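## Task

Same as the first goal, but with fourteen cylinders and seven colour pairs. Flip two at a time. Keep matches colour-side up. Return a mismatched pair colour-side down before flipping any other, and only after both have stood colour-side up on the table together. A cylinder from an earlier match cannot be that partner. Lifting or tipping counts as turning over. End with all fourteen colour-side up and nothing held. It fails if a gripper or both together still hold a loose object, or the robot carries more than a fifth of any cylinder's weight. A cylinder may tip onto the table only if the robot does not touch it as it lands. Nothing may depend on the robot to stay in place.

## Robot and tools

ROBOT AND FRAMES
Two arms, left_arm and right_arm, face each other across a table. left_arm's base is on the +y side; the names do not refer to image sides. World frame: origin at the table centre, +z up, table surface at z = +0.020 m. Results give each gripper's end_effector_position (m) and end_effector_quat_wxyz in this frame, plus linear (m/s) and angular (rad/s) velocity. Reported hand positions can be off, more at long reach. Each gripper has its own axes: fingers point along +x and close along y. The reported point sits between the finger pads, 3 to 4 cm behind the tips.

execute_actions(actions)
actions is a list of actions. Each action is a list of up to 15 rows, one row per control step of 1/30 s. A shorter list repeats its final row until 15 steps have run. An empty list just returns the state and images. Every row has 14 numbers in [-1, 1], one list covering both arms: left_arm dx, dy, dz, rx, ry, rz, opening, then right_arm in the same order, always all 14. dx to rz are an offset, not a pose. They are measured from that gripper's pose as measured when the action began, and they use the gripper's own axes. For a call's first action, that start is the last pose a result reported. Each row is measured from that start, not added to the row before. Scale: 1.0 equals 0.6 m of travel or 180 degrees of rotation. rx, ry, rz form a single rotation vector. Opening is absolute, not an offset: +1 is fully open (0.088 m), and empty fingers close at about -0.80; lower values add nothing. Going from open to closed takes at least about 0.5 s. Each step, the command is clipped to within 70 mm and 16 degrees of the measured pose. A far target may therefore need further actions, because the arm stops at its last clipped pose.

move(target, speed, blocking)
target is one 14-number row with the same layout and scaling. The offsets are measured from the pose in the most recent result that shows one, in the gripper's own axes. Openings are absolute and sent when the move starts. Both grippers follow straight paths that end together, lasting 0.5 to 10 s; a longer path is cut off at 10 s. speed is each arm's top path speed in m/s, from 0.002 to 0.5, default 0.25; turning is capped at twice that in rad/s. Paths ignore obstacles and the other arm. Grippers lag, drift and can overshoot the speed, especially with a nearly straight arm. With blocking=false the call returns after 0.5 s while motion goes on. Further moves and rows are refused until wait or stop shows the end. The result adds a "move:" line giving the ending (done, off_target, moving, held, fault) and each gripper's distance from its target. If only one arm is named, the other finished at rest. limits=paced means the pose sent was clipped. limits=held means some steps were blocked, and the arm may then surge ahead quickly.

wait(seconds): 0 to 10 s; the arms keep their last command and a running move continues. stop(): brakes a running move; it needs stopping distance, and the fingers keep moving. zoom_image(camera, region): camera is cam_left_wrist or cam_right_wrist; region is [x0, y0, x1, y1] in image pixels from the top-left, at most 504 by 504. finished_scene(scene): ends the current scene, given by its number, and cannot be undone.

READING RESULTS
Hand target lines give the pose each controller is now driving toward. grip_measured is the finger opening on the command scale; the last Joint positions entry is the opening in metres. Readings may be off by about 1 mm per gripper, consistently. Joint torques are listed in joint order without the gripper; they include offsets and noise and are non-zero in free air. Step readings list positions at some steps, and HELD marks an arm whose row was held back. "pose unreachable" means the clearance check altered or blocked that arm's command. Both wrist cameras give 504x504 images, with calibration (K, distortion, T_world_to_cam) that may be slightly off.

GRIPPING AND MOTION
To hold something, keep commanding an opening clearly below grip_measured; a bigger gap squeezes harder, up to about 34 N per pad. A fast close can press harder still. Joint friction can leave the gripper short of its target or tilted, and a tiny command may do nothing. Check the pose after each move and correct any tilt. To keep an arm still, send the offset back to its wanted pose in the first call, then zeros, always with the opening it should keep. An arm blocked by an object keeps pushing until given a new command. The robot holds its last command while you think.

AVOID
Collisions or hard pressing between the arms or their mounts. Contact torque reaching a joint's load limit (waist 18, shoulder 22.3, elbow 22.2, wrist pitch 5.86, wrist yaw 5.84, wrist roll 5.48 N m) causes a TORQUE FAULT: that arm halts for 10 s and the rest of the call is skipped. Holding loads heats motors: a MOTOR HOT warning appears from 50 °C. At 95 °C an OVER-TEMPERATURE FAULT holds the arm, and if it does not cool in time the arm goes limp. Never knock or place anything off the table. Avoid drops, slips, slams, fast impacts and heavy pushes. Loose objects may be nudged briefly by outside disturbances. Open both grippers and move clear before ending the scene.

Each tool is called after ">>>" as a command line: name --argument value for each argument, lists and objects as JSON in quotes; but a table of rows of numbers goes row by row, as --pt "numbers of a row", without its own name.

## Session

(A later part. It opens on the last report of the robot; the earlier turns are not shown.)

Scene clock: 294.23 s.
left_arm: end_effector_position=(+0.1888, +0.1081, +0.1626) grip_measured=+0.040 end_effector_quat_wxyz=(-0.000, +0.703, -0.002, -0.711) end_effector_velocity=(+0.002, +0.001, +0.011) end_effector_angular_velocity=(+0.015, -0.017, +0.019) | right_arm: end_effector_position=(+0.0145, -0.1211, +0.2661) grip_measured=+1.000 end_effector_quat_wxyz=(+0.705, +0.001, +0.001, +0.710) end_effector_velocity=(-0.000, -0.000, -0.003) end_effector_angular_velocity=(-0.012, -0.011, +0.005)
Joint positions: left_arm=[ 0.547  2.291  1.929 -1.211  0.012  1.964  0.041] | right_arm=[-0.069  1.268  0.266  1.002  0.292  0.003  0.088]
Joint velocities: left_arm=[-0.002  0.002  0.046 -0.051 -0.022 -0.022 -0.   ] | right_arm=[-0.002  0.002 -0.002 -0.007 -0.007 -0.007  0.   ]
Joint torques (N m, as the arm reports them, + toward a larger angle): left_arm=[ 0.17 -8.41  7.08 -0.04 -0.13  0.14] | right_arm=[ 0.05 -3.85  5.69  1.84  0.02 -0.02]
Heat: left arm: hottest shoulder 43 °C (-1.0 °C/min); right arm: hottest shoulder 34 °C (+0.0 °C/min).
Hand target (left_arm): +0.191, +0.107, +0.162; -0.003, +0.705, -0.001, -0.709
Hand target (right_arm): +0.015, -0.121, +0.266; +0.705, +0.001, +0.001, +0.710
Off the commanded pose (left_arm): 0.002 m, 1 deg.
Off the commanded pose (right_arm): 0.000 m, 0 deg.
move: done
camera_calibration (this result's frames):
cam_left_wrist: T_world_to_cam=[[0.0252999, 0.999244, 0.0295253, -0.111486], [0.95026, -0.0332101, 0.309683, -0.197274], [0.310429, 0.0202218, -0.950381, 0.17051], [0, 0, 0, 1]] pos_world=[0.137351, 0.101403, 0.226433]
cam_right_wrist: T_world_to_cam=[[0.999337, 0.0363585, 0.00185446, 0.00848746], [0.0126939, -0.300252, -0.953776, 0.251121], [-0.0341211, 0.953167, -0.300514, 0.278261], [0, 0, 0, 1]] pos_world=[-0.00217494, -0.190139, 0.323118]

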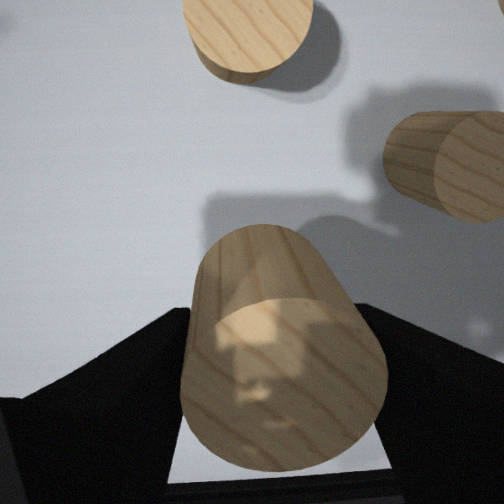

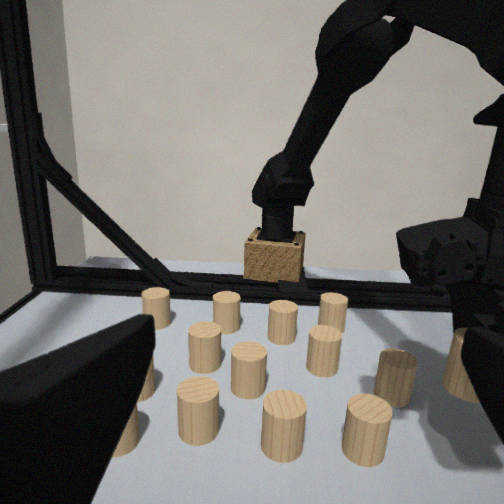

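>>> move --target '[0.134,0,0,0,0,0,-0.3,0,0,0,0,0,0,1]' --speed 0.06

>>> move --target '[0,0,0,0,0,0,0.8,0,0,0,0,0,0,1]'

>>> move --target '[-0.137,0,0,0,0,0,0.8,0,0,0,0,0,0,1]' --speed 0.15

>>> move --target '[0,-0.217,0.177,0,0.006,0.003,0.8,0,0,0,0,0,0,1]' --speed 0.3

Scene clock: 298.97 s.
left_arm: end_effector_position=(+0.1894, +0.1069, +0.0871) grip_measured=+0.035 end_effector_quat_wxyz=(+0.003, +0.704, -0.005, -0.710) end_effector_velocity=(+0.001, +0.004, -0.001) end_effector_angular_velocity=(+0.020, -0.016, -0.010) | right_arm: end_effector_position=(+0.0145, -0.1211, +0.2661) grip_measured=+1.000 end_effector_quat_wxyz=(+0.705, +0.001, +0.001, +0.710) end_effector_velocity=(-0.000, -0.000, -0.002) end_effector_angular_velocity=(-0.007, -0.024, +0.005)
Joint positions: left_arm=[ 0.547  2.368  1.753 -0.949  0.012  1.964  0.041] | right_arm=[-0.069  1.268  0.266  1.002  0.292  0.003  0.088]
Joint velocities: left_arm=[-0.002 -0.002 -0.007 -0.007 -0.022  0.007 -0.   ] | right_arm=[-0.002 -0.002 -0.002 -0.007 -0.007 -0.022  0.   ]
Joint torques (N m, as the arm reports them, + toward a larger angle): left_arm=[-0.16 -8.64  4.97  0.43  0.11 -0.01] | right_arm=[ 0.07 -3.89  5.69  1.82  0.   -0.01]
Heat: left arm: hottest shoulder 43 °C (+0.0 °C/min); right arm: hottest elbow 34 °C (+0.0 °C/min).
Hand target (left_arm): +0.188, +0.108, +0.082; -0.000, +0.703, -0.002, -0.711
Hand target (right_arm): +0.015, -0.121, +0.266; +0.705, +0.001, +0.001, +0.710
Off the commanded pose (left_arm): 0.005 m, 1 deg.
Off the commanded pose (right_arm): 0.000 m, 0 deg.
move: done
camera_calibration (this result's frames):
cam_left_wrist: T_world_to_cam=[[0.0255767, 0.999461, 0.0206029, -0.107425], [0.948962, -0.0307549, 0.313889, -0.174849], [0.314353, 0.0115231, -0.949236, 0.0987856], [0, 0, 0, 1]] pos_world=[0.137619, 0.100852, 0.150867]
cam_right_wrist: T_world_to_cam=[[0.999337, 0.0363585, 0.00185446, 0.00848746], [0.0126939, -0.300252, -0.953776, 0.251121], [-0.0341211, 0.953167, -0.300514, 0.278261], [0, 0, 0, 1]] pos_world=[-0.00217494, -0.190139, 0.323118]

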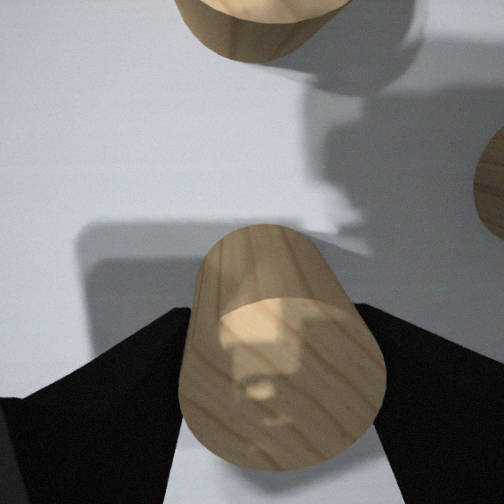

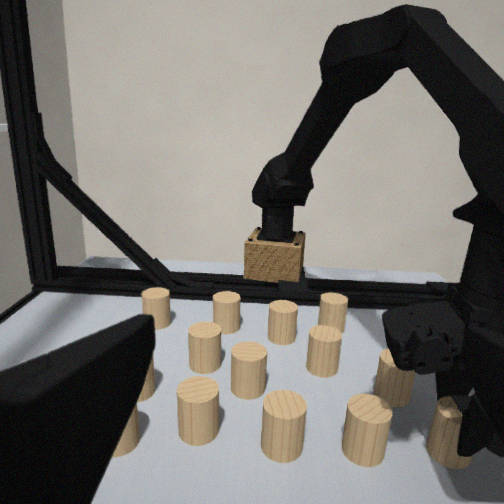

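Scene clock: 299.67 s.
left_arm: end_effector_position=(+0.1894, +0.1069, +0.0871) grip_measured=+0.798 end_effector_quat_wxyz=(+0.003, +0.704, -0.005, -0.710) end_effector_velocity=(-0.002, +0.005, +0.000) end_effector_angular_velocity=(+0.023, +0.002, +0.020) | right_arm: end_effector_position=(+0.0145, -0.1211, +0.2661) grip_measured=+1.000 end_effector_quat_wxyz=(+0.705, +0.001, +0.001, +0.710) end_effector_velocity=(-0.000, -0.000, -0.002) end_effector_angular_velocity=(-0.007, -0.024, +0.005)
Joint positions: left_arm=[ 0.547  2.368  1.753 -0.949  0.012  1.964  0.078] | right_arm=[-0.069  1.268  0.266  1.002  0.292  0.003  0.088]
Joint velocities: left_arm=[-0.002 -0.002 -0.002 -0.022 -0.007 -0.022  0.001] | right_arm=[-0.002 -0.002 -0.002 -0.007 -0.007 -0.022  0.   ]
Joint torques (N m, as the arm reports them, + toward a larger angle): left_arm=[-0.16 -9.39  5.58  0.18  0.06  0.01] | right_arm=[ 0.1  -3.91  5.73  1.83  0.    0.  ]
Heat: left arm: hottest shoulder 43 °C (+0.0 °C/min); right arm: hottest elbow 34 °C (+0.0 °C/min).
Hand target (left_arm): +0.189, +0.107, +0.087; +0.003, +0.704, -0.005, -0.710
Hand target (right_arm): +0.015, -0.121, +0.266; +0.705, +0.001, +0.001, +0.710
Off the commanded pose (left_arm): 0.000 m, 0 deg.
Off the commanded pose (right_arm): 0.000 m, 0 deg.
move: done
camera_calibration (this result's frames):
cam_left_wrist: T_world_to_cam=[[0.0255767, 0.999461, 0.0206029, -0.107425], [0.948962, -0.0307549, 0.313889, -0.174849], [0.314353, 0.0115231, -0.949236, 0.0987856], [0, 0, 0, 1]] pos_world=[0.137619, 0.100852, 0.150867]
cam_right_wrist: T_world_to_cam=[[0.999337, 0.0363585, 0.00185446, 0.00848746], [0.0126939, -0.300252, -0.953776, 0.251121], [-0.0341211, 0.953167, -0.300514, 0.278261], [0, 0, 0, 1]] pos_world=[-0.00217494, -0.190139, 0.323118]

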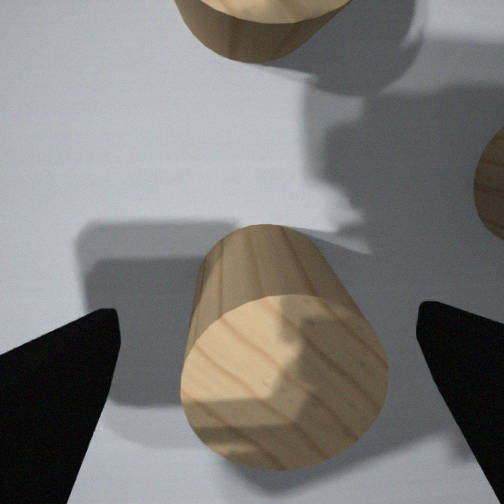

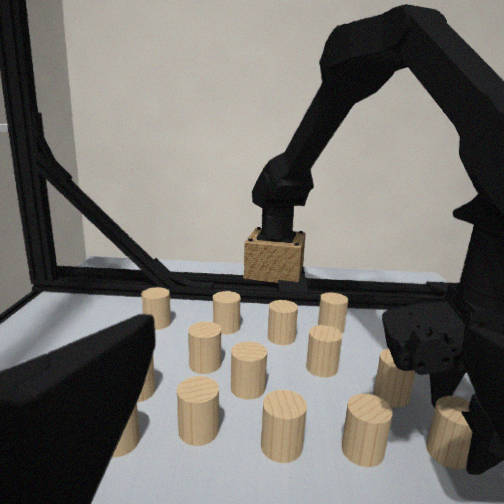

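Scene clock: 300.67 s.
left_arm: end_effector_position=(+0.1883, +0.1095, +0.1618) grip_measured=+0.800 end_effector_quat_wxyz=(-0.003, +0.702, +0.001, -0.712) end_effector_velocity=(-0.000, +0.000, +0.005) end_effector_angular_velocity=(+0.005, -0.006, +0.019) | right_arm: end_effector_position=(+0.0145, -0.1211, +0.2661) grip_measured=+1.000 end_effector_quat_wxyz=(+0.705, +0.001, +0.001, +0.710) end_effector_velocity=(+0.000, -0.002, -0.002) end_effector_angular_velocity=(-0.007, +0.005, +0.005)
Joint positions: left_arm=[ 0.547  2.293  1.929 -1.217  0.012  1.964  0.078] | right_arm=[-0.069  1.268  0.266  1.002  0.292  0.003  0.088]
Joint velocities: left_arm=[-0.002 -0.002  0.017 -0.022 -0.007 -0.022 -0.   ] | right_arm=[-0.002 -0.007 -0.007 -0.007 -0.007  0.007  0.   ]
Joint torques (N m, as the arm reports them, + toward a larger angle): left_arm=[  0.03 -10.42   6.86  -0.08   0.06   0.03] | right_arm=[ 0.03 -3.94  5.73  1.83  0.    0.  ]
Heat: left arm: hottest shoulder 44 °C (+1.0 °C/min); right arm: hottest elbow 34 °C (+0.0 °C/min).
Hand target (left_arm): +0.190, +0.107, +0.169; +0.003, +0.704, -0.005, -0.710
Hand target (right_arm): +0.015, -0.121, +0.266; +0.705, +0.001, +0.001, +0.710
Off the commanded pose (left_arm): 0.008 m, 1 deg.
Off the commanded pose (right_arm): 0.000 m, 0 deg.
move: done
camera_calibration (this result's frames):
cam_left_wrist: T_world_to_cam=[[0.0257783, 0.99897, 0.0373485, -0.114195], [0.951121, -0.0360106, 0.306712, -0.195859], [0.307741, 0.0276164, -0.951069, 0.169692], [0, 0, 0, 1]] pos_world=[0.137008, 0.102338, 0.225726]
cam_right_wrist: T_world_to_cam=[[0.999337, 0.0363585, 0.00185446, 0.00848746], [0.0126939, -0.300252, -0.953776, 0.251121], [-0.0341211, 0.953167, -0.300514, 0.278261], [0, 0, 0, 1]] pos_world=[-0.00217494, -0.190139, 0.323118]

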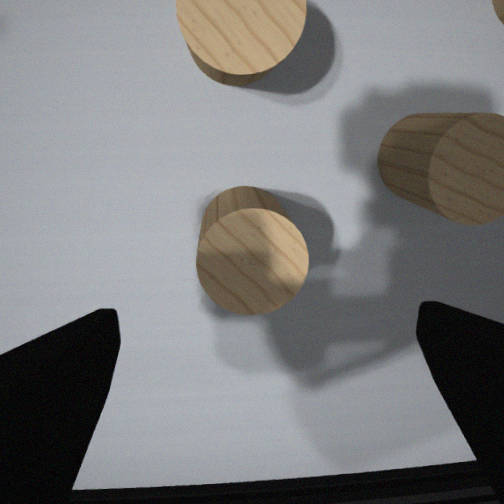

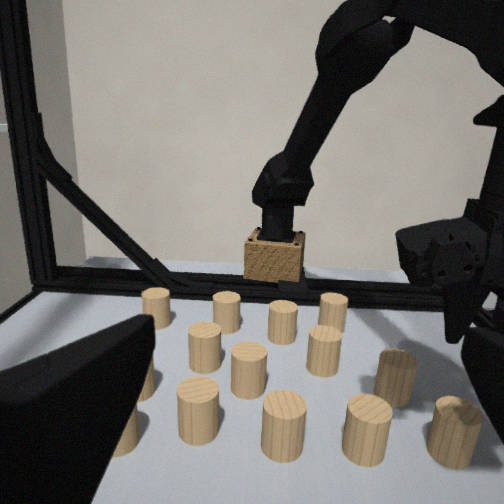

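Scene clock: 301.80 s.
left_arm: end_effector_position=(+0.0826, +0.2396, +0.1626) grip_measured=+0.800 end_effector_quat_wxyz=(-0.003, +0.705, -0.000, -0.709) end_effector_velocity=(+0.000, +0.005, +0.000) end_effector_angular_velocity=(+0.012, -0.020, +0.015) | right_arm: end_effector_position=(+0.0145, -0.1211, +0.2661) grip_measured=+1.000 end_effector_quat_wxyz=(+0.705, +0.001, +0.001, +0.710) end_effector_velocity=(+0.002, -0.000, -0.002) end_effector_angular_velocity=(-0.007, -0.009, -0.000)
Joint positions: left_arm=[ 0.374  1.698  1.075 -0.953  0.005  1.792  0.078] | right_arm=[-0.069  1.268  0.266  1.002  0.292  0.003  0.088]
Joint velocities: left_arm=[-0.007 -0.012 -0.012 -0.007 -0.022 -0.022 -0.   ] | right_arm=[-0.007 -0.002 -0.002 -0.007 -0.007 -0.007  0.   ]
Joint torques (N m, as the arm reports them, + toward a larger angle): left_arm=[-0.33 -6.68  4.99  0.44 -0.15 -0.07] | right_arm=[ 0.07 -3.9   5.69  1.82  0.01  0.  ]
Heat: left arm: hottest shoulder 44 °C (+0.0 °C/min); right arm: hottest elbow 34 °C (+0.0 °C/min).
Hand target (left_arm): +0.082, +0.240, +0.164; -0.000, +0.708, -0.003, -0.706
Hand target (right_arm): +0.015, -0.121, +0.266; +0.705, +0.001, +0.001, +0.710
Off the commanded pose (left_arm): 0.002 m, 1 deg.
Off the commanded pose (right_arm): 0.000 m, 0 deg.
move: done
camera_calibration (this result's frames):
cam_left_wrist: T_world_to_cam=[[0.0266632, 0.999001, 0.0358719, -0.2413], [0.948367, -0.0366247, 0.315054, -0.0918296], [0.316053, 0.0256194, -0.948396, 0.198766], [0, 0, 0, 1]] pos_world=[0.0307013, 0.232604, 0.226096]
cam_right_wrist: T_world_to_cam=[[0.999337, 0.0363585, 0.00185446, 0.00848746], [0.0126939, -0.300252, -0.953776, 0.251121], [-0.0341211, 0.953167, -0.300514, 0.278261], [0, 0, 0, 1]] pos_world=[-0.00217494, -0.190139, 0.323118]

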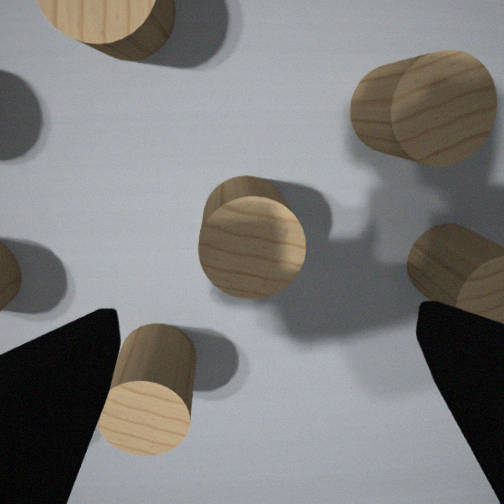

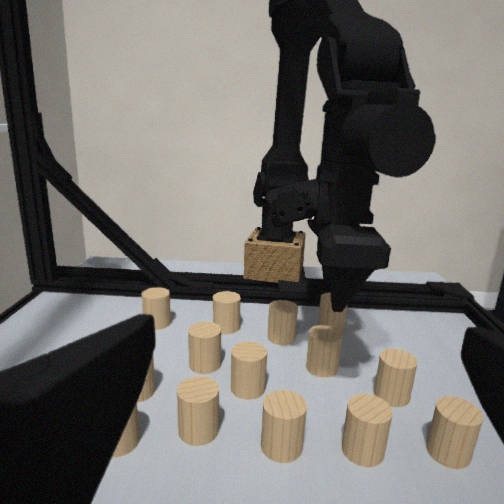

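>>> move --target '[0.143,0,0.005,0,0,0,0.8,0,0,0,0,0,0,1]' --speed 0.06

>>> move --target '[0,0,0,0,0,0,-0.3,0,0,0,0,0,0,1]'

>>> move --target '[-0.14,0,0,0,0,0,-0.3,0,0,0,0,0,0,1]' --speed 0.15

>>> move --target '[-0.178,0.313,0.107,0,0,0.507,-0.3,0,0,0,0,0,0,1]' --speed 0.3

Scene clock: 306.37 s.
left_arm: end_effector_position=(+0.0808, +0.2384, +0.0802) grip_measured=+0.800 end_effector_quat_wxyz=(-0.000, +0.706, -0.004, -0.708) end_effector_velocity=(+0.003, -0.000, +0.000) end_effector_angular_velocity=(-0.003, -0.023, +0.005) | right_arm: end_effector_position=(+0.0145, -0.1211, +0.2661) grip_measured=+1.000 end_effector_quat_wxyz=(+0.705, +0.001, +0.001, +0.710) end_effector_velocity=(-0.000, -0.000, -0.002) end_effector_angular_velocity=(-0.007, +0.005, +0.005)
Joint positions: left_arm=[ 0.366  1.868  0.903 -0.602  0.005  1.786  0.078] | right_arm=[-0.069  1.268  0.266  1.002  0.292  0.003  0.088]
Joint velocities: left_arm=[-0.002 -0.002 -0.002  0.007 -0.022 -0.007 -0.   ] | right_arm=[-0.002 -0.002 -0.002 -0.007 -0.007  0.007  0.   ]
Joint torques (N m, as the arm reports them, + toward a larger angle): left_arm=[-0.22 -4.88  4.08  0.43  0.06 -0.08] | right_arm=[ 0.07 -3.9   5.7   1.82  0.   -0.01]
Heat: left arm: hottest shoulder 43 °C (+0.0 °C/min); right arm: hottest elbow 34 °C (+0.0 °C/min).
Hand target (left_arm): +0.080, +0.240, +0.077; -0.003, +0.705, -0.001, -0.709
Hand target (right_arm): +0.015, -0.121, +0.266; +0.705, +0.001, +0.001, +0.710
Off the commanded pose (left_arm): 0.004 m, 1 deg.
Off the commanded pose (right_arm): 0.000 m, 0 deg.
move: done
camera_calibration (this result's frames):
cam_left_wrist: T_world_to_cam=[[0.0277321, 0.999258, 0.0267348, -0.236576], [0.947572, -0.0347961, 0.317643, -0.0647589], [0.318337, 0.0165243, -0.947834, 0.123154], [0, 0, 0, 1]] pos_world=[0.02872, 0.232112, 0.143625]
cam_right_wrist: T_world_to_cam=[[0.999337, 0.0363585, 0.00185446, 0.00848746], [0.0126939, -0.300252, -0.953776, 0.251121], [-0.0341211, 0.953167, -0.300514, 0.278261], [0, 0, 0, 1]] pos_world=[-0.00217494, -0.190139, 0.323118]

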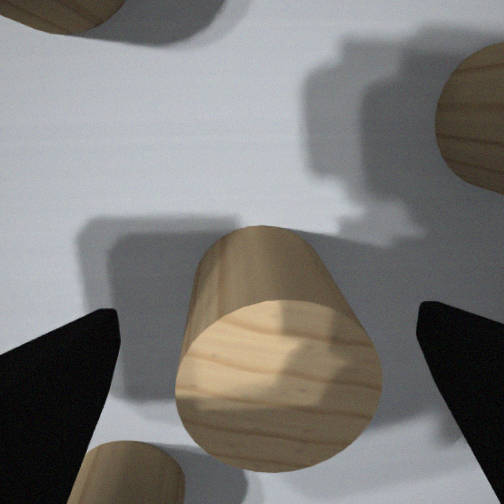

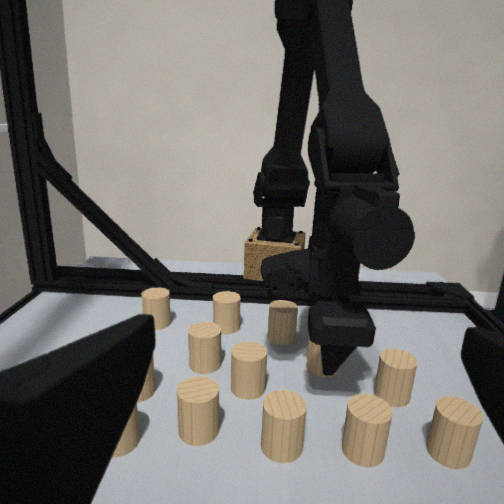

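Scene clock: 306.87 s.
left_arm: end_effector_position=(+0.0807, +0.2385, +0.0802) grip_measured=+0.036 end_effector_quat_wxyz=(-0.000, +0.706, -0.004, -0.708) end_effector_velocity=(-0.000, +0.002, +0.000) end_effector_angular_velocity=(+0.009, -0.006, +0.005) | right_arm: end_effector_position=(+0.0145, -0.1211, +0.2661) grip_measured=+1.000 end_effector_quat_wxyz=(+0.705, +0.001, +0.001, +0.710) end_effector_velocity=(+0.002, -0.000, -0.002) end_effector_angular_velocity=(-0.007, -0.009, -0.000)
Joint positions: left_arm=[ 0.366  1.868  0.903 -0.602  0.005  1.786  0.041] | right_arm=[-0.069  1.268  0.266  1.002  0.292  0.003  0.088]
Joint velocities: left_arm=[-0.002 -0.002 -0.002 -0.007 -0.007 -0.007 -0.   ] | right_arm=[-0.007 -0.002 -0.002 -0.007 -0.007 -0.007  0.   ]
Joint torques (N m, as the arm reports them, + toward a larger angle): left_arm=[-0.09 -5.82  4.62  0.21  0.07  0.01] | right_arm=[ 0.08 -3.89  5.72  1.83  0.   -0.01]
Heat: left arm: hottest shoulder 43 °C (+0.0 °C/min); right arm: hottest elbow 34 °C (+0.0 °C/min).
Hand target (left_arm): +0.081, +0.238, +0.080; -0.000, +0.706, -0.004, -0.708
Hand target (right_arm): +0.015, -0.121, +0.266; +0.705, +0.001, +0.001, +0.710
Off the commanded pose (left_arm): 0.000 m, 0 deg.
Off the commanded pose (right_arm): 0.000 m, 0 deg.
move: done
camera_calibration (this result's frames):
cam_left_wrist: T_world_to_cam=[[0.0277343, 0.999248, 0.0271055, -0.236685], [0.947597, -0.0349146, 0.317554, -0.0647062], [0.318262, 0.0168779, -0.947853, 0.123081], [0, 0, 0, 1]] pos_world=[0.0287077, 0.23217, 0.143626]
cam_right_wrist: T_world_to_cam=[[0.999337, 0.0363585, 0.00185446, 0.00848746], [0.0126939, -0.300252, -0.953776, 0.251121], [-0.0341211, 0.953167, -0.300514, 0.278261], [0, 0, 0, 1]] pos_world=[-0.00217494, -0.190139, 0.323118]

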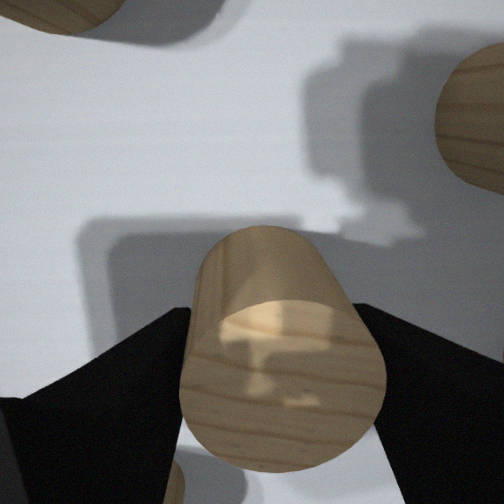

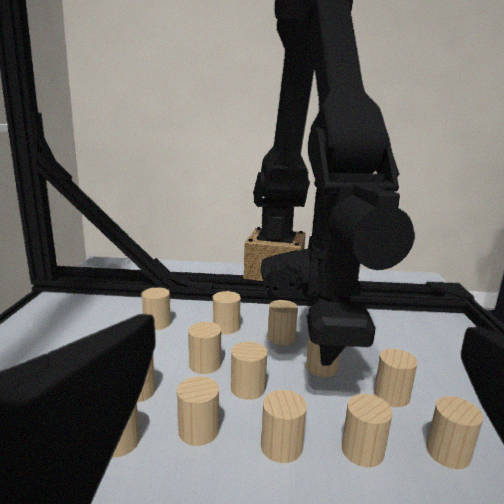

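Scene clock: 307.90 s.
left_arm: end_effector_position=(+0.0801, +0.2416, +0.1583) grip_measured=+0.035 end_effector_quat_wxyz=(-0.007, +0.704, +0.002, -0.710) end_effector_velocity=(+0.001, -0.001, +0.002) end_effector_angular_velocity=(-0.001, -0.008, +0.005) | right_arm: end_effector_position=(+0.0145, -0.1211, +0.2661) grip_measured=+1.000 end_effector_quat_wxyz=(+0.705, +0.001, +0.001, +0.710) end_effector_velocity=(-0.000, -0.000, -0.005) end_effector_angular_velocity=(-0.021, -0.014, +0.005)
Joint positions: left_arm=[ 0.366  1.703  1.062 -0.945  0.005  1.786  0.041] | right_arm=[-0.069  1.268  0.266  1.002  0.292  0.003  0.088]
Joint velocities: left_arm=[-0.002 -0.002  0.007 -0.007 -0.007 -0.007 -0.   ] | right_arm=[-0.002 -0.002 -0.002 -0.022 -0.007 -0.007  0.   ]
Joint torques (N m, as the arm reports them, + toward a larger angle): left_arm=[-0.19 -6.54  6.68 -0.06  0.06 -0.03] | right_arm=[ 0.09 -3.88  5.67  1.82  0.01 -0.01]
Heat: left arm: hottest shoulder 43 °C (+0.0 °C/min); right arm: hottest elbow 34 °C (+0.0 °C/min).
Hand target (left_arm): +0.081, +0.238, +0.164; -0.000, +0.706, -0.004, -0.708
Hand target (right_arm): +0.015, -0.121, +0.266; +0.705, +0.001, +0.001, +0.710
Off the commanded pose (left_arm): 0.006 m, 1 deg.
Off the commanded pose (right_arm): 0.000 m, 0 deg.
move: done
camera_calibration (this result's frames):
cam_left_wrist: T_world_to_cam=[[0.0278713, 0.998603, 0.0448918, -0.244522], [0.948798, -0.0405641, 0.313269, -0.0868611], [0.314653, 0.033862, -0.948603, 0.193645], [0, 0, 0, 1]] pos_world=[0.0282977, 0.234099, 0.22188]
cam_right_wrist: T_world_to_cam=[[0.999337, 0.0363585, 0.00185446, 0.00848746], [0.0126939, -0.300252, -0.953776, 0.251121], [-0.0341211, 0.953167, -0.300514, 0.278261], [0, 0, 0, 1]] pos_world=[-0.00217494, -0.190139, 0.323118]

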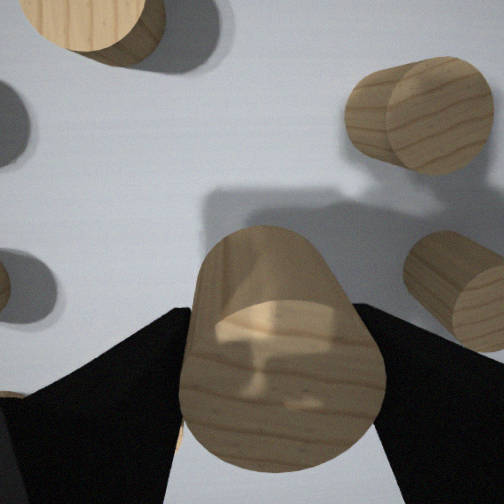

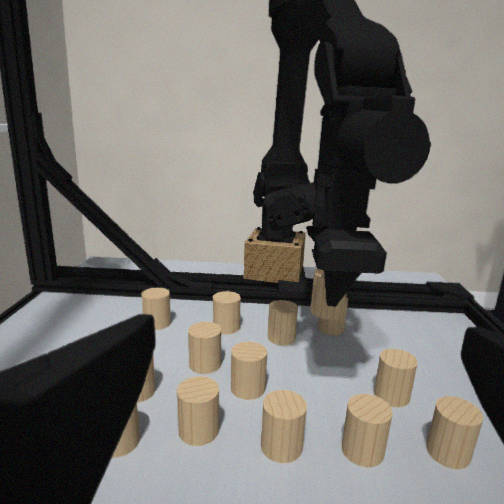

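Scene clock: 311.10 s.
left_arm: end_effector_position=(+0.0150, +0.0563, +0.2606) grip_measured=+0.034 end_effector_quat_wxyz=(+0.496, +0.496, -0.503, -0.506) end_effector_velocity=(-0.000, +0.000, +0.001) end_effector_angular_velocity=(-0.012, +0.007, +0.005) | right_arm: end_effector_position=(+0.0145, -0.1211, +0.2661) grip_measured=+1.000 end_effector_quat_wxyz=(+0.705, +0.001, +0.001, +0.710) end_effector_velocity=(-0.000, -0.000, -0.002) end_effector_angular_velocity=(-0.007, +0.005, +0.005)
Joint positions: left_arm=[0.144 1.867 0.683 1.181 0.004 1.568 0.041] | right_arm=[-0.069  1.268  0.266  1.002  0.292  0.003  0.088]
Joint velocities: left_arm=[-0.002  0.007 -0.002  0.022 -0.007 -0.007  0.   ] | right_arm=[-0.002 -0.002 -0.002 -0.007 -0.007  0.007  0.   ]
Joint torques (N m, as the arm reports them, + toward a larger angle): left_arm=[-0.37 -5.75  6.66  2.12 -0.23 -0.15] | right_arm=[ 0.01 -3.88  5.67  1.83  0.   -0.01]
Heat: left arm: hottest shoulder 43 °C (+0.0 °C/min); right arm: hottest elbow 34 °C (+0.0 °C/min).
Hand target (left_arm): +0.015, +0.054, +0.263; +0.500, +0.493, -0.504, -0.503
Hand target (right_arm): +0.015, -0.121, +0.266; +0.705, +0.001, +0.001, +0.710
Off the commanded pose (left_arm): 0.004 m, 1 deg.
Off the commanded pose (right_arm): 0.000 m, 0 deg.
move: done
camera_calibration (this result's frames):
cam_left_wrist: T_world_to_cam=[[0.019387, 0.0349411, -0.999201, 0.264219], [0.951995, 0.304724, 0.029127, -0.0101313], [0.305498, -0.9518, -0.0273561, 0.132993], [0, 0, 0, 1]] pos_world=[-0.0361066, 0.120438, 0.267942]
cam_right_wrist: T_world_to_cam=[[0.999337, 0.0363585, 0.00185446, 0.00848746], [0.0126939, -0.300252, -0.953776, 0.251121], [-0.0341211, 0.953167, -0.300514, 0.278261], [0, 0, 0, 1]] pos_world=[-0.00217494, -0.190139, 0.323118]

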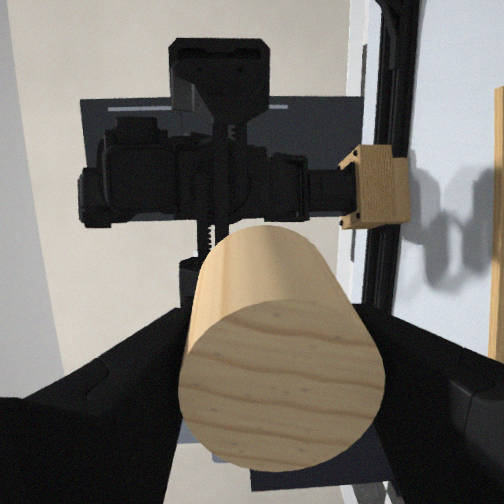

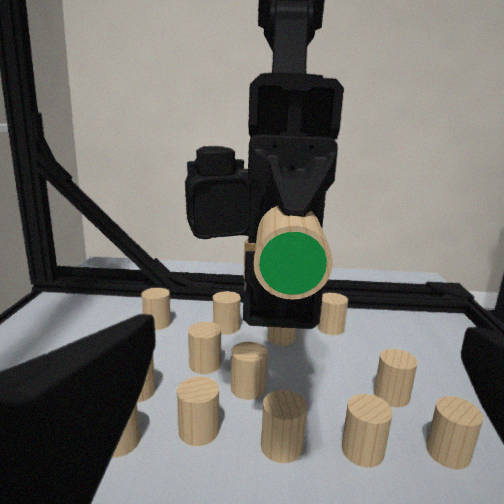

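>>> move --target '[0.107,0.006,0,0,0,0,-0.3,0.1,0,-0.002,0,0,0,1]' --speed 0.1

>>> move --target '[0,0,0,0,0,0,-0.3,0,0,0,0,0,0,-0.3]'

>>> move --target '[0,0,0,0,0,0,1,0,0,0,0,0,0,-0.3]'

>>> move --target '[-0.1,0,0,0,0,0,1,-0.1,0,0,0,0,0,-0.3]' --speed 0.15

>>> move --target '[-0.228,-0.164,-0.241,0,0,-0.496,0.8,-0.005,-0.375,-0.168,0,0.506,0,-0.3]' --speed 0.3

Scene clock: 315.93 s.
left_arm: end_effector_position=(+0.0142, -0.0051, +0.2632) grip_measured=+0.033 end_effector_quat_wxyz=(+0.495, +0.497, -0.502, -0.506) end_effector_velocity=(+0.002, -0.002, +0.002) end_effector_angular_velocity=(-0.002, +0.007, +0.010) | right_arm: end_effector_position=(+0.0141, -0.0644, +0.2644) grip_measured=+1.000 end_effector_quat_wxyz=(+0.705, +0.000, +0.002, +0.709) end_effector_velocity=(-0.003, +0.002, -0.005) end_effector_angular_velocity=(-0.021, +0.002, +0.020)
Joint positions: left_arm=[0.144 2.025 0.957 1.062 0.004 1.568 0.041] | right_arm=[-0.135  1.532  0.455  1.076  0.227  0.003  0.088]
Joint velocities: left_arm=[ 0.002  0.002  0.012 -0.007 -0.007 -0.007 -0.   ] | right_arm=[-0.002  0.007  0.007 -0.022 -0.022  0.007  0.   ]
Joint torques (N m, as the arm reports them, + toward a larger angle): left_arm=[ 0.05 -7.03  6.94  1.67 -0.01 -0.02] | right_arm=[-0.04 -4.47  6.69  1.96 -0.08 -0.02]
Heat: left arm: hottest shoulder 43 °C (+0.0 °C/min); right arm: hottest elbow 34 °C (+0.0 °C/min).
Hand target (left_arm): +0.014, -0.008, +0.264; +0.496, +0.496, -0.503, -0.506
Hand target (right_arm): +0.014, -0.061, +0.265; +0.705, +0.001, +0.001, +0.710
Off the commanded pose (left_arm): 0.003 m, 0 deg.
Off the commanded pose (right_arm): 0.003 m, 0 deg.
move: done
camera_calibration (this result's frames):
cam_left_wrist: T_world_to_cam=[[0.0194279, 0.03799, -0.999089, 0.268986], [0.951994, 0.304633, 0.0300956, 0.00905024], [0.305499, -0.951712, -0.0302479, 0.0755771], [0, 0, 0, 1]] pos_world=[-0.0369303, 0.0589518, 0.270755]
cam_right_wrist: T_world_to_cam=[[0.999364, 0.0355991, 0.00215534, 0.00669583], [0.0128023, -0.301676, -0.953324, 0.266336], [-0.0332872, 0.952746, -0.30194, 0.224037], [0, 0, 0, 1]] pos_world=[-0.00264371, -0.133341, 0.321536]

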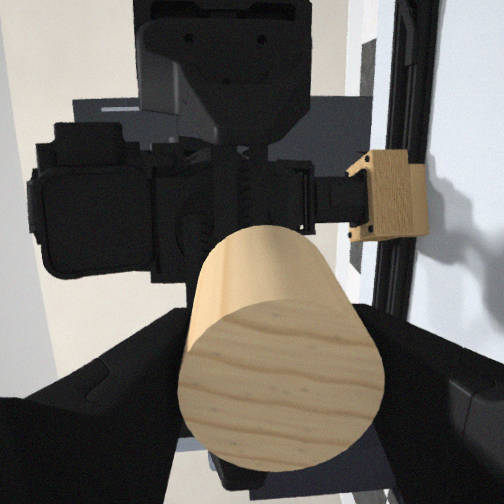

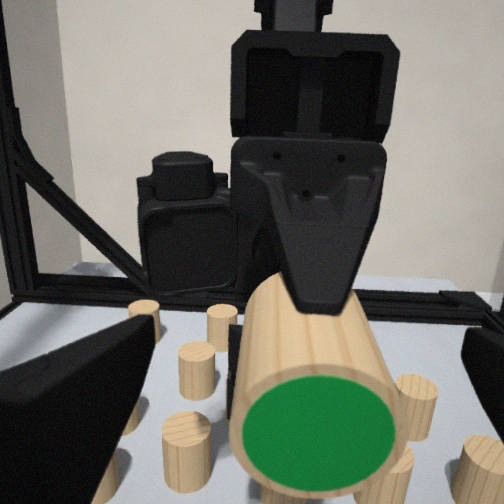

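Scene clock: 316.43 s.
left_arm: end_effector_position=(+0.0139, -0.0051, +0.2630) grip_measured=+0.033 end_effector_quat_wxyz=(+0.494, +0.497, -0.502, -0.507) end_effector_velocity=(-0.000, -0.000, +0.001) end_effector_angular_velocity=(+0.003, +0.037, +0.005) | right_arm: end_effector_position=(+0.0142, -0.0643, +0.2644) grip_measured=+0.021 end_effector_quat_wxyz=(+0.705, +0.001, +0.002, +0.709) end_effector_velocity=(+0.000, -0.001, -0.002) end_effector_angular_velocity=(-0.007, +0.006, -0.005)
Joint positions: left_arm=[0.143 2.025 0.957 1.062 0.004 1.568 0.041] | right_arm=[-0.135  1.532  0.455  1.076  0.228  0.004  0.04 ]
Joint velocities: left_arm=[-0.002 -0.002  0.002 -0.007 -0.007 -0.037  0.   ] | right_arm=[ 0.002 -0.002 -0.002 -0.007  0.007  0.007 -0.   ]
Joint torques (N m, as the arm reports them, + toward a larger angle): left_arm=[ 0.01 -7.78  5.74  1.8  -0.02 -0.06] | right_arm=[ 0.04 -5.69  5.35  1.81 -0.01  0.  ]
Heat: left arm: hottest shoulder 43 °C (+0.0 °C/min); right arm: hottest elbow 34 °C (+0.0 °C/min).
Hand target (left_arm): +0.014, -0.005, +0.263; +0.495, +0.497, -0.502, -0.507
Hand target (right_arm): +0.014, -0.064, +0.264; +0.705, +0.001, +0.002, +0.709
Off the commanded pose (left_arm): 0.000 m, 0 deg.
Off the commanded pose (right_arm): 0.000 m, 0 deg.
move: done
camera_calibration (this result's frames):
cam_left_wrist: T_world_to_cam=[[0.019465, 0.0387374, -0.99906, 0.268712], [0.952226, 0.303884, 0.0303353, 0.00923827], [0.304773, -0.951921, -0.0309716, 0.0758329], [0, 0, 0, 1]] pos_world=[-0.0371392, 0.0589704, 0.270527]
cam_right_wrist: T_world_to_cam=[[0.999378, 0.0352173, 0.0017746, 0.00673416], [0.0123239, -0.301683, -0.953329, 0.266377], [-0.0330383, 0.952758, -0.30193, 0.22394], [0, 0, 0, 1]] pos_world=[-0.00261418, -0.133236, 0.321547]

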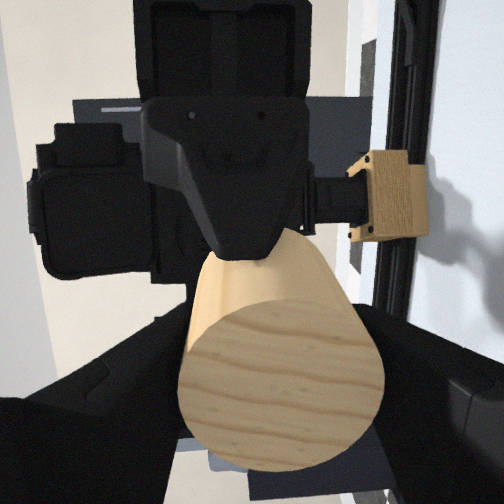

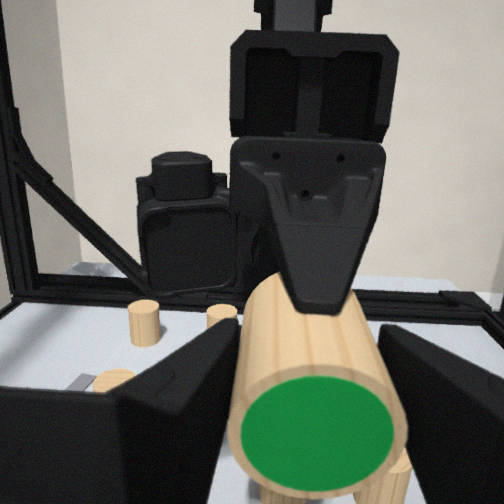

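Scene clock: 317.13 s.
left_arm: end_effector_position=(+0.0139, -0.0051, +0.2630) grip_measured=+1.000 end_effector_quat_wxyz=(+0.494, +0.497, -0.502, -0.507) end_effector_velocity=(-0.000, +0.002, -0.003) end_effector_angular_velocity=(+0.012, -0.008, +0.005) | right_arm: end_effector_position=(+0.0142, -0.0643, +0.2644) grip_measured=+0.021 end_effector_quat_wxyz=(+0.705, +0.001, +0.002, +0.709) end_effector_velocity=(-0.000, +0.000, -0.000) end_effector_angular_velocity=(+0.002, -0.007, +0.015)
Joint positions: left_arm=[0.143 2.025 0.957 1.062 0.004 1.568 0.088] | right_arm=[-0.135  1.532  0.455  1.076  0.228  0.004  0.04 ]
Joint velocities: left_arm=[-0.002 -0.002 -0.007 -0.007 -0.007  0.007  0.   ] | right_arm=[-0.007  0.002 -0.002  0.007 -0.022 -0.007 -0.   ]
Joint torques (N m, as the arm reports them, + toward a larger angle): left_arm=[-0.04 -7.8   5.7   1.72  0.   -0.04] | right_arm=[ 0.07 -5.66  5.36  1.85  0.   -0.01]
Heat: left arm: hottest shoulder 43 °C (+0.0 °C/min); right arm: hottest elbow 34 °C (+0.0 °C/min).
Hand target (left_arm): +0.014, -0.005, +0.263; +0.494, +0.496, -0.502, -0.507
Hand target (right_arm): +0.014, -0.064, +0.264; +0.705, +0.001, +0.002, +0.709
Off the commanded pose (left_arm): 0.000 m, 0 deg.
Off the commanded pose (right_arm): 0.000 m, 0 deg.
move: done
camera_calibration (this result's frames):
cam_left_wrist: T_world_to_cam=[[0.019465, 0.0387374, -0.99906, 0.268712], [0.952226, 0.303884, 0.0303353, 0.00923827], [0.304773, -0.951921, -0.0309716, 0.0758329], [0, 0, 0, 1]] pos_world=[-0.0371392, 0.0589704, 0.270527]
cam_right_wrist: T_world_to_cam=[[0.999378, 0.0352173, 0.0017746, 0.00673416], [0.0123239, -0.301683, -0.953329, 0.266377], [-0.0330383, 0.952758, -0.30193, 0.22394], [0, 0, 0, 1]] pos_world=[-0.00261418, -0.133236, 0.321547]

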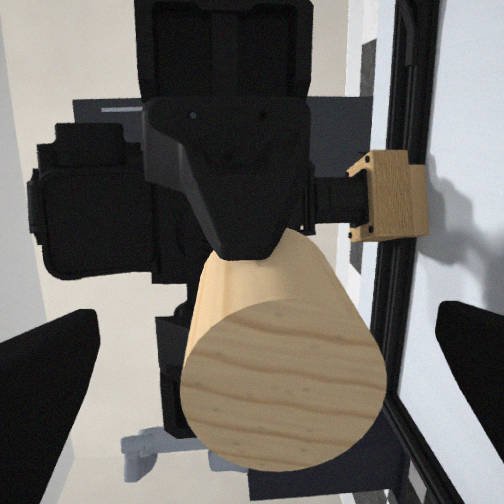

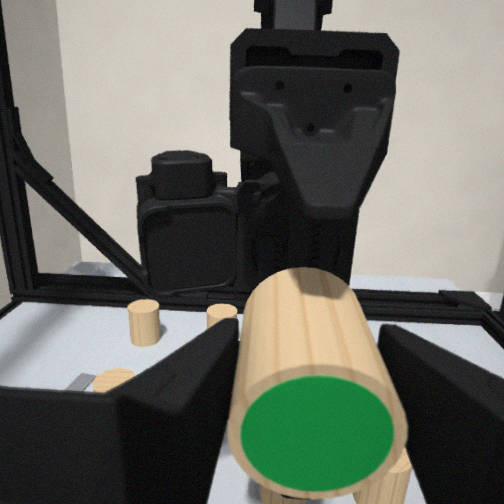

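Scene clock: 318.03 s.
left_arm: end_effector_position=(+0.0147, +0.0527, +0.2595) grip_measured=+1.000 end_effector_quat_wxyz=(+0.492, +0.499, -0.500, -0.509) end_effector_velocity=(+0.000, +0.003, -0.003) end_effector_angular_velocity=(+0.012, -0.008, +0.005) | right_arm: end_effector_position=(+0.0142, -0.1212, +0.2671) grip_measured=+0.021 end_effector_quat_wxyz=(+0.705, +0.003, +0.000, +0.710) end_effector_velocity=(+0.001, -0.003, -0.007) end_effector_angular_velocity=(-0.030, -0.002, -0.005)
Joint positions: left_arm=[0.143 1.87  0.7   1.154 0.004 1.568 0.088] | right_arm=[-0.067  1.268  0.266  1.006  0.295  0.004  0.04 ]
Joint velocities: left_arm=[-0.002 -0.007 -0.012 -0.007 -0.007  0.007  0.   ] | right_arm=[ 0.002 -0.017 -0.012 -0.037  0.007  0.007 -0.   ]
Joint torques (N m, as the arm reports them, + toward a larger angle): left_arm=[-0.12 -7.62  4.71  2.02 -0.02 -0.04] | right_arm=[ 0.46 -4.87  4.38  1.76  0.04  0.02]
Heat: left arm: hottest shoulder 43 °C (+0.0 °C/min); right arm: hottest elbow 34 °C (+0.0 °C/min).
Hand target (left_arm): +0.015, +0.055, +0.264; +0.495, +0.496, -0.502, -0.507
Hand target (right_arm): +0.015, -0.124, +0.265; +0.705, +0.001, +0.002, +0.709
Off the commanded pose (left_arm): 0.004 m, 1 deg.
Off the commanded pose (right_arm): 0.004 m, 0 deg.
move: done
camera_calibration (this result's frames):
cam_left_wrist: T_world_to_cam=[[0.0196015, 0.0486434, -0.998624, 0.262351], [0.952222, 0.303567, 0.0334776, -0.00980082], [0.304778, -0.951567, -0.0403689, 0.132992], [0, 0, 0, 1]] pos_world=[-0.0363429, 0.116764, 0.267687]
cam_right_wrist: T_world_to_cam=[[0.999353, 0.0359736, 0.000371697, 0.00913915], [0.0110259, -0.296435, -0.954989, 0.252864], [-0.0342443, 0.954375, -0.29664, 0.277735], [0, 0, 0, 1]] pos_world=[-0.00241045, -0.190435, 0.323866]

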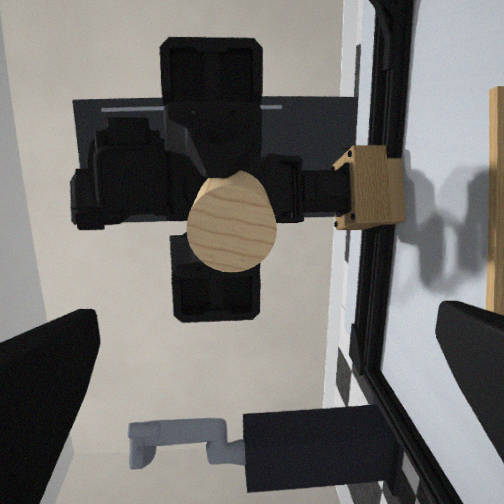

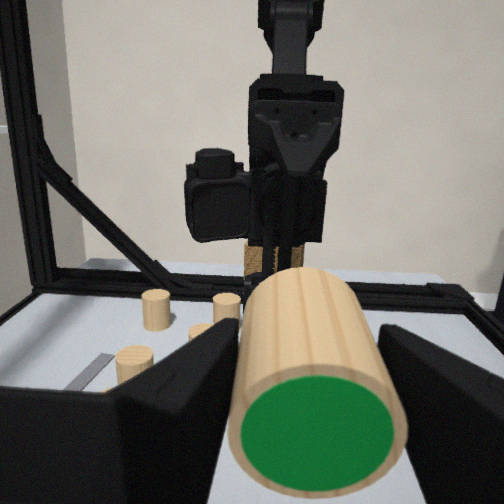

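Scene clock: 321.23 s.
left_arm: end_effector_position=(+0.1589, +0.1894, +0.1635) grip_measured=+0.800 end_effector_quat_wxyz=(-0.002, +0.704, -0.004, -0.710) end_effector_velocity=(-0.001, +0.004, -0.000) end_effector_angular_velocity=(+0.029, -0.012, +0.015) | right_arm: end_effector_position=(+0.2375, -0.1232, +0.1695) grip_measured=+0.021 end_effector_quat_wxyz=(+0.502, -0.503, +0.501, +0.494) end_effector_velocity=(-0.001, -0.001, +0.000) end_effector_angular_velocity=(-0.012, +0.014, +0.005)
Joint positions: left_arm=[ 0.554  1.948  1.399 -1.022  0.008  1.977  0.078] | right_arm=[-0.826  1.97   1.555 -1.159  0.012 -0.453  0.04 ]
Joint velocities: left_arm=[-0.007  0.002  0.002 -0.022 -0.022 -0.022 -0.   ] | right_arm=[-0.002  0.007  0.012 -0.022 -0.007 -0.007 -0.   ]
Joint torques (N m, as the arm reports them, + toward a larger angle): left_arm=[ 0.17 -6.37  6.77 -0.04 -0.16  0.11] | right_arm=[-0.11 -7.89  6.92 -0.08  0.08 -0.19]
Heat: left arm: hottest shoulder 43 °C (+0.0 °C/min); right arm: hottest elbow 35 °C (+1.0 °C/min).
Hand target (left_arm): +0.161, +0.188, +0.163; -0.004, +0.706, -0.003, -0.708
Hand target (right_arm): +0.240, -0.122, +0.167; +0.499, -0.506, +0.502, +0.493
Off the commanded pose (left_arm): 0.003 m, 1 deg.
Off the commanded pose (right_arm): 0.005 m, 1 deg.
move: done
camera_calibration (this result's frames):
cam_left_wrist: T_world_to_cam=[[0.0308901, 0.999081, 0.0297225, -0.192934], [0.948653, -0.0386707, 0.313945, -0.165817], [0.314806, 0.0184985, -0.948976, 0.178441], [0, 0, 0, 1]] pos_world=[0.107088, 0.183043, 0.227129]
cam_right_wrist: T_world_to_cam=[[0.999806, -0.000402172, -0.0197126, -0.215058], [0.00569308, -0.951319, 0.308156, -0.136912], [-0.0188769, -0.308209, -0.951131, 0.210145], [0, 0, 0, 1]] pos_world=[0.219763, -0.0655652, 0.237826]

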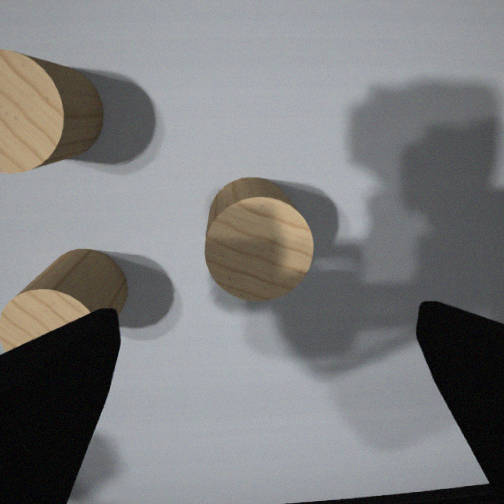

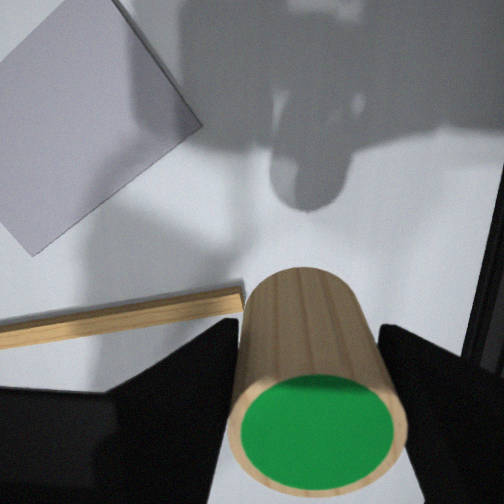

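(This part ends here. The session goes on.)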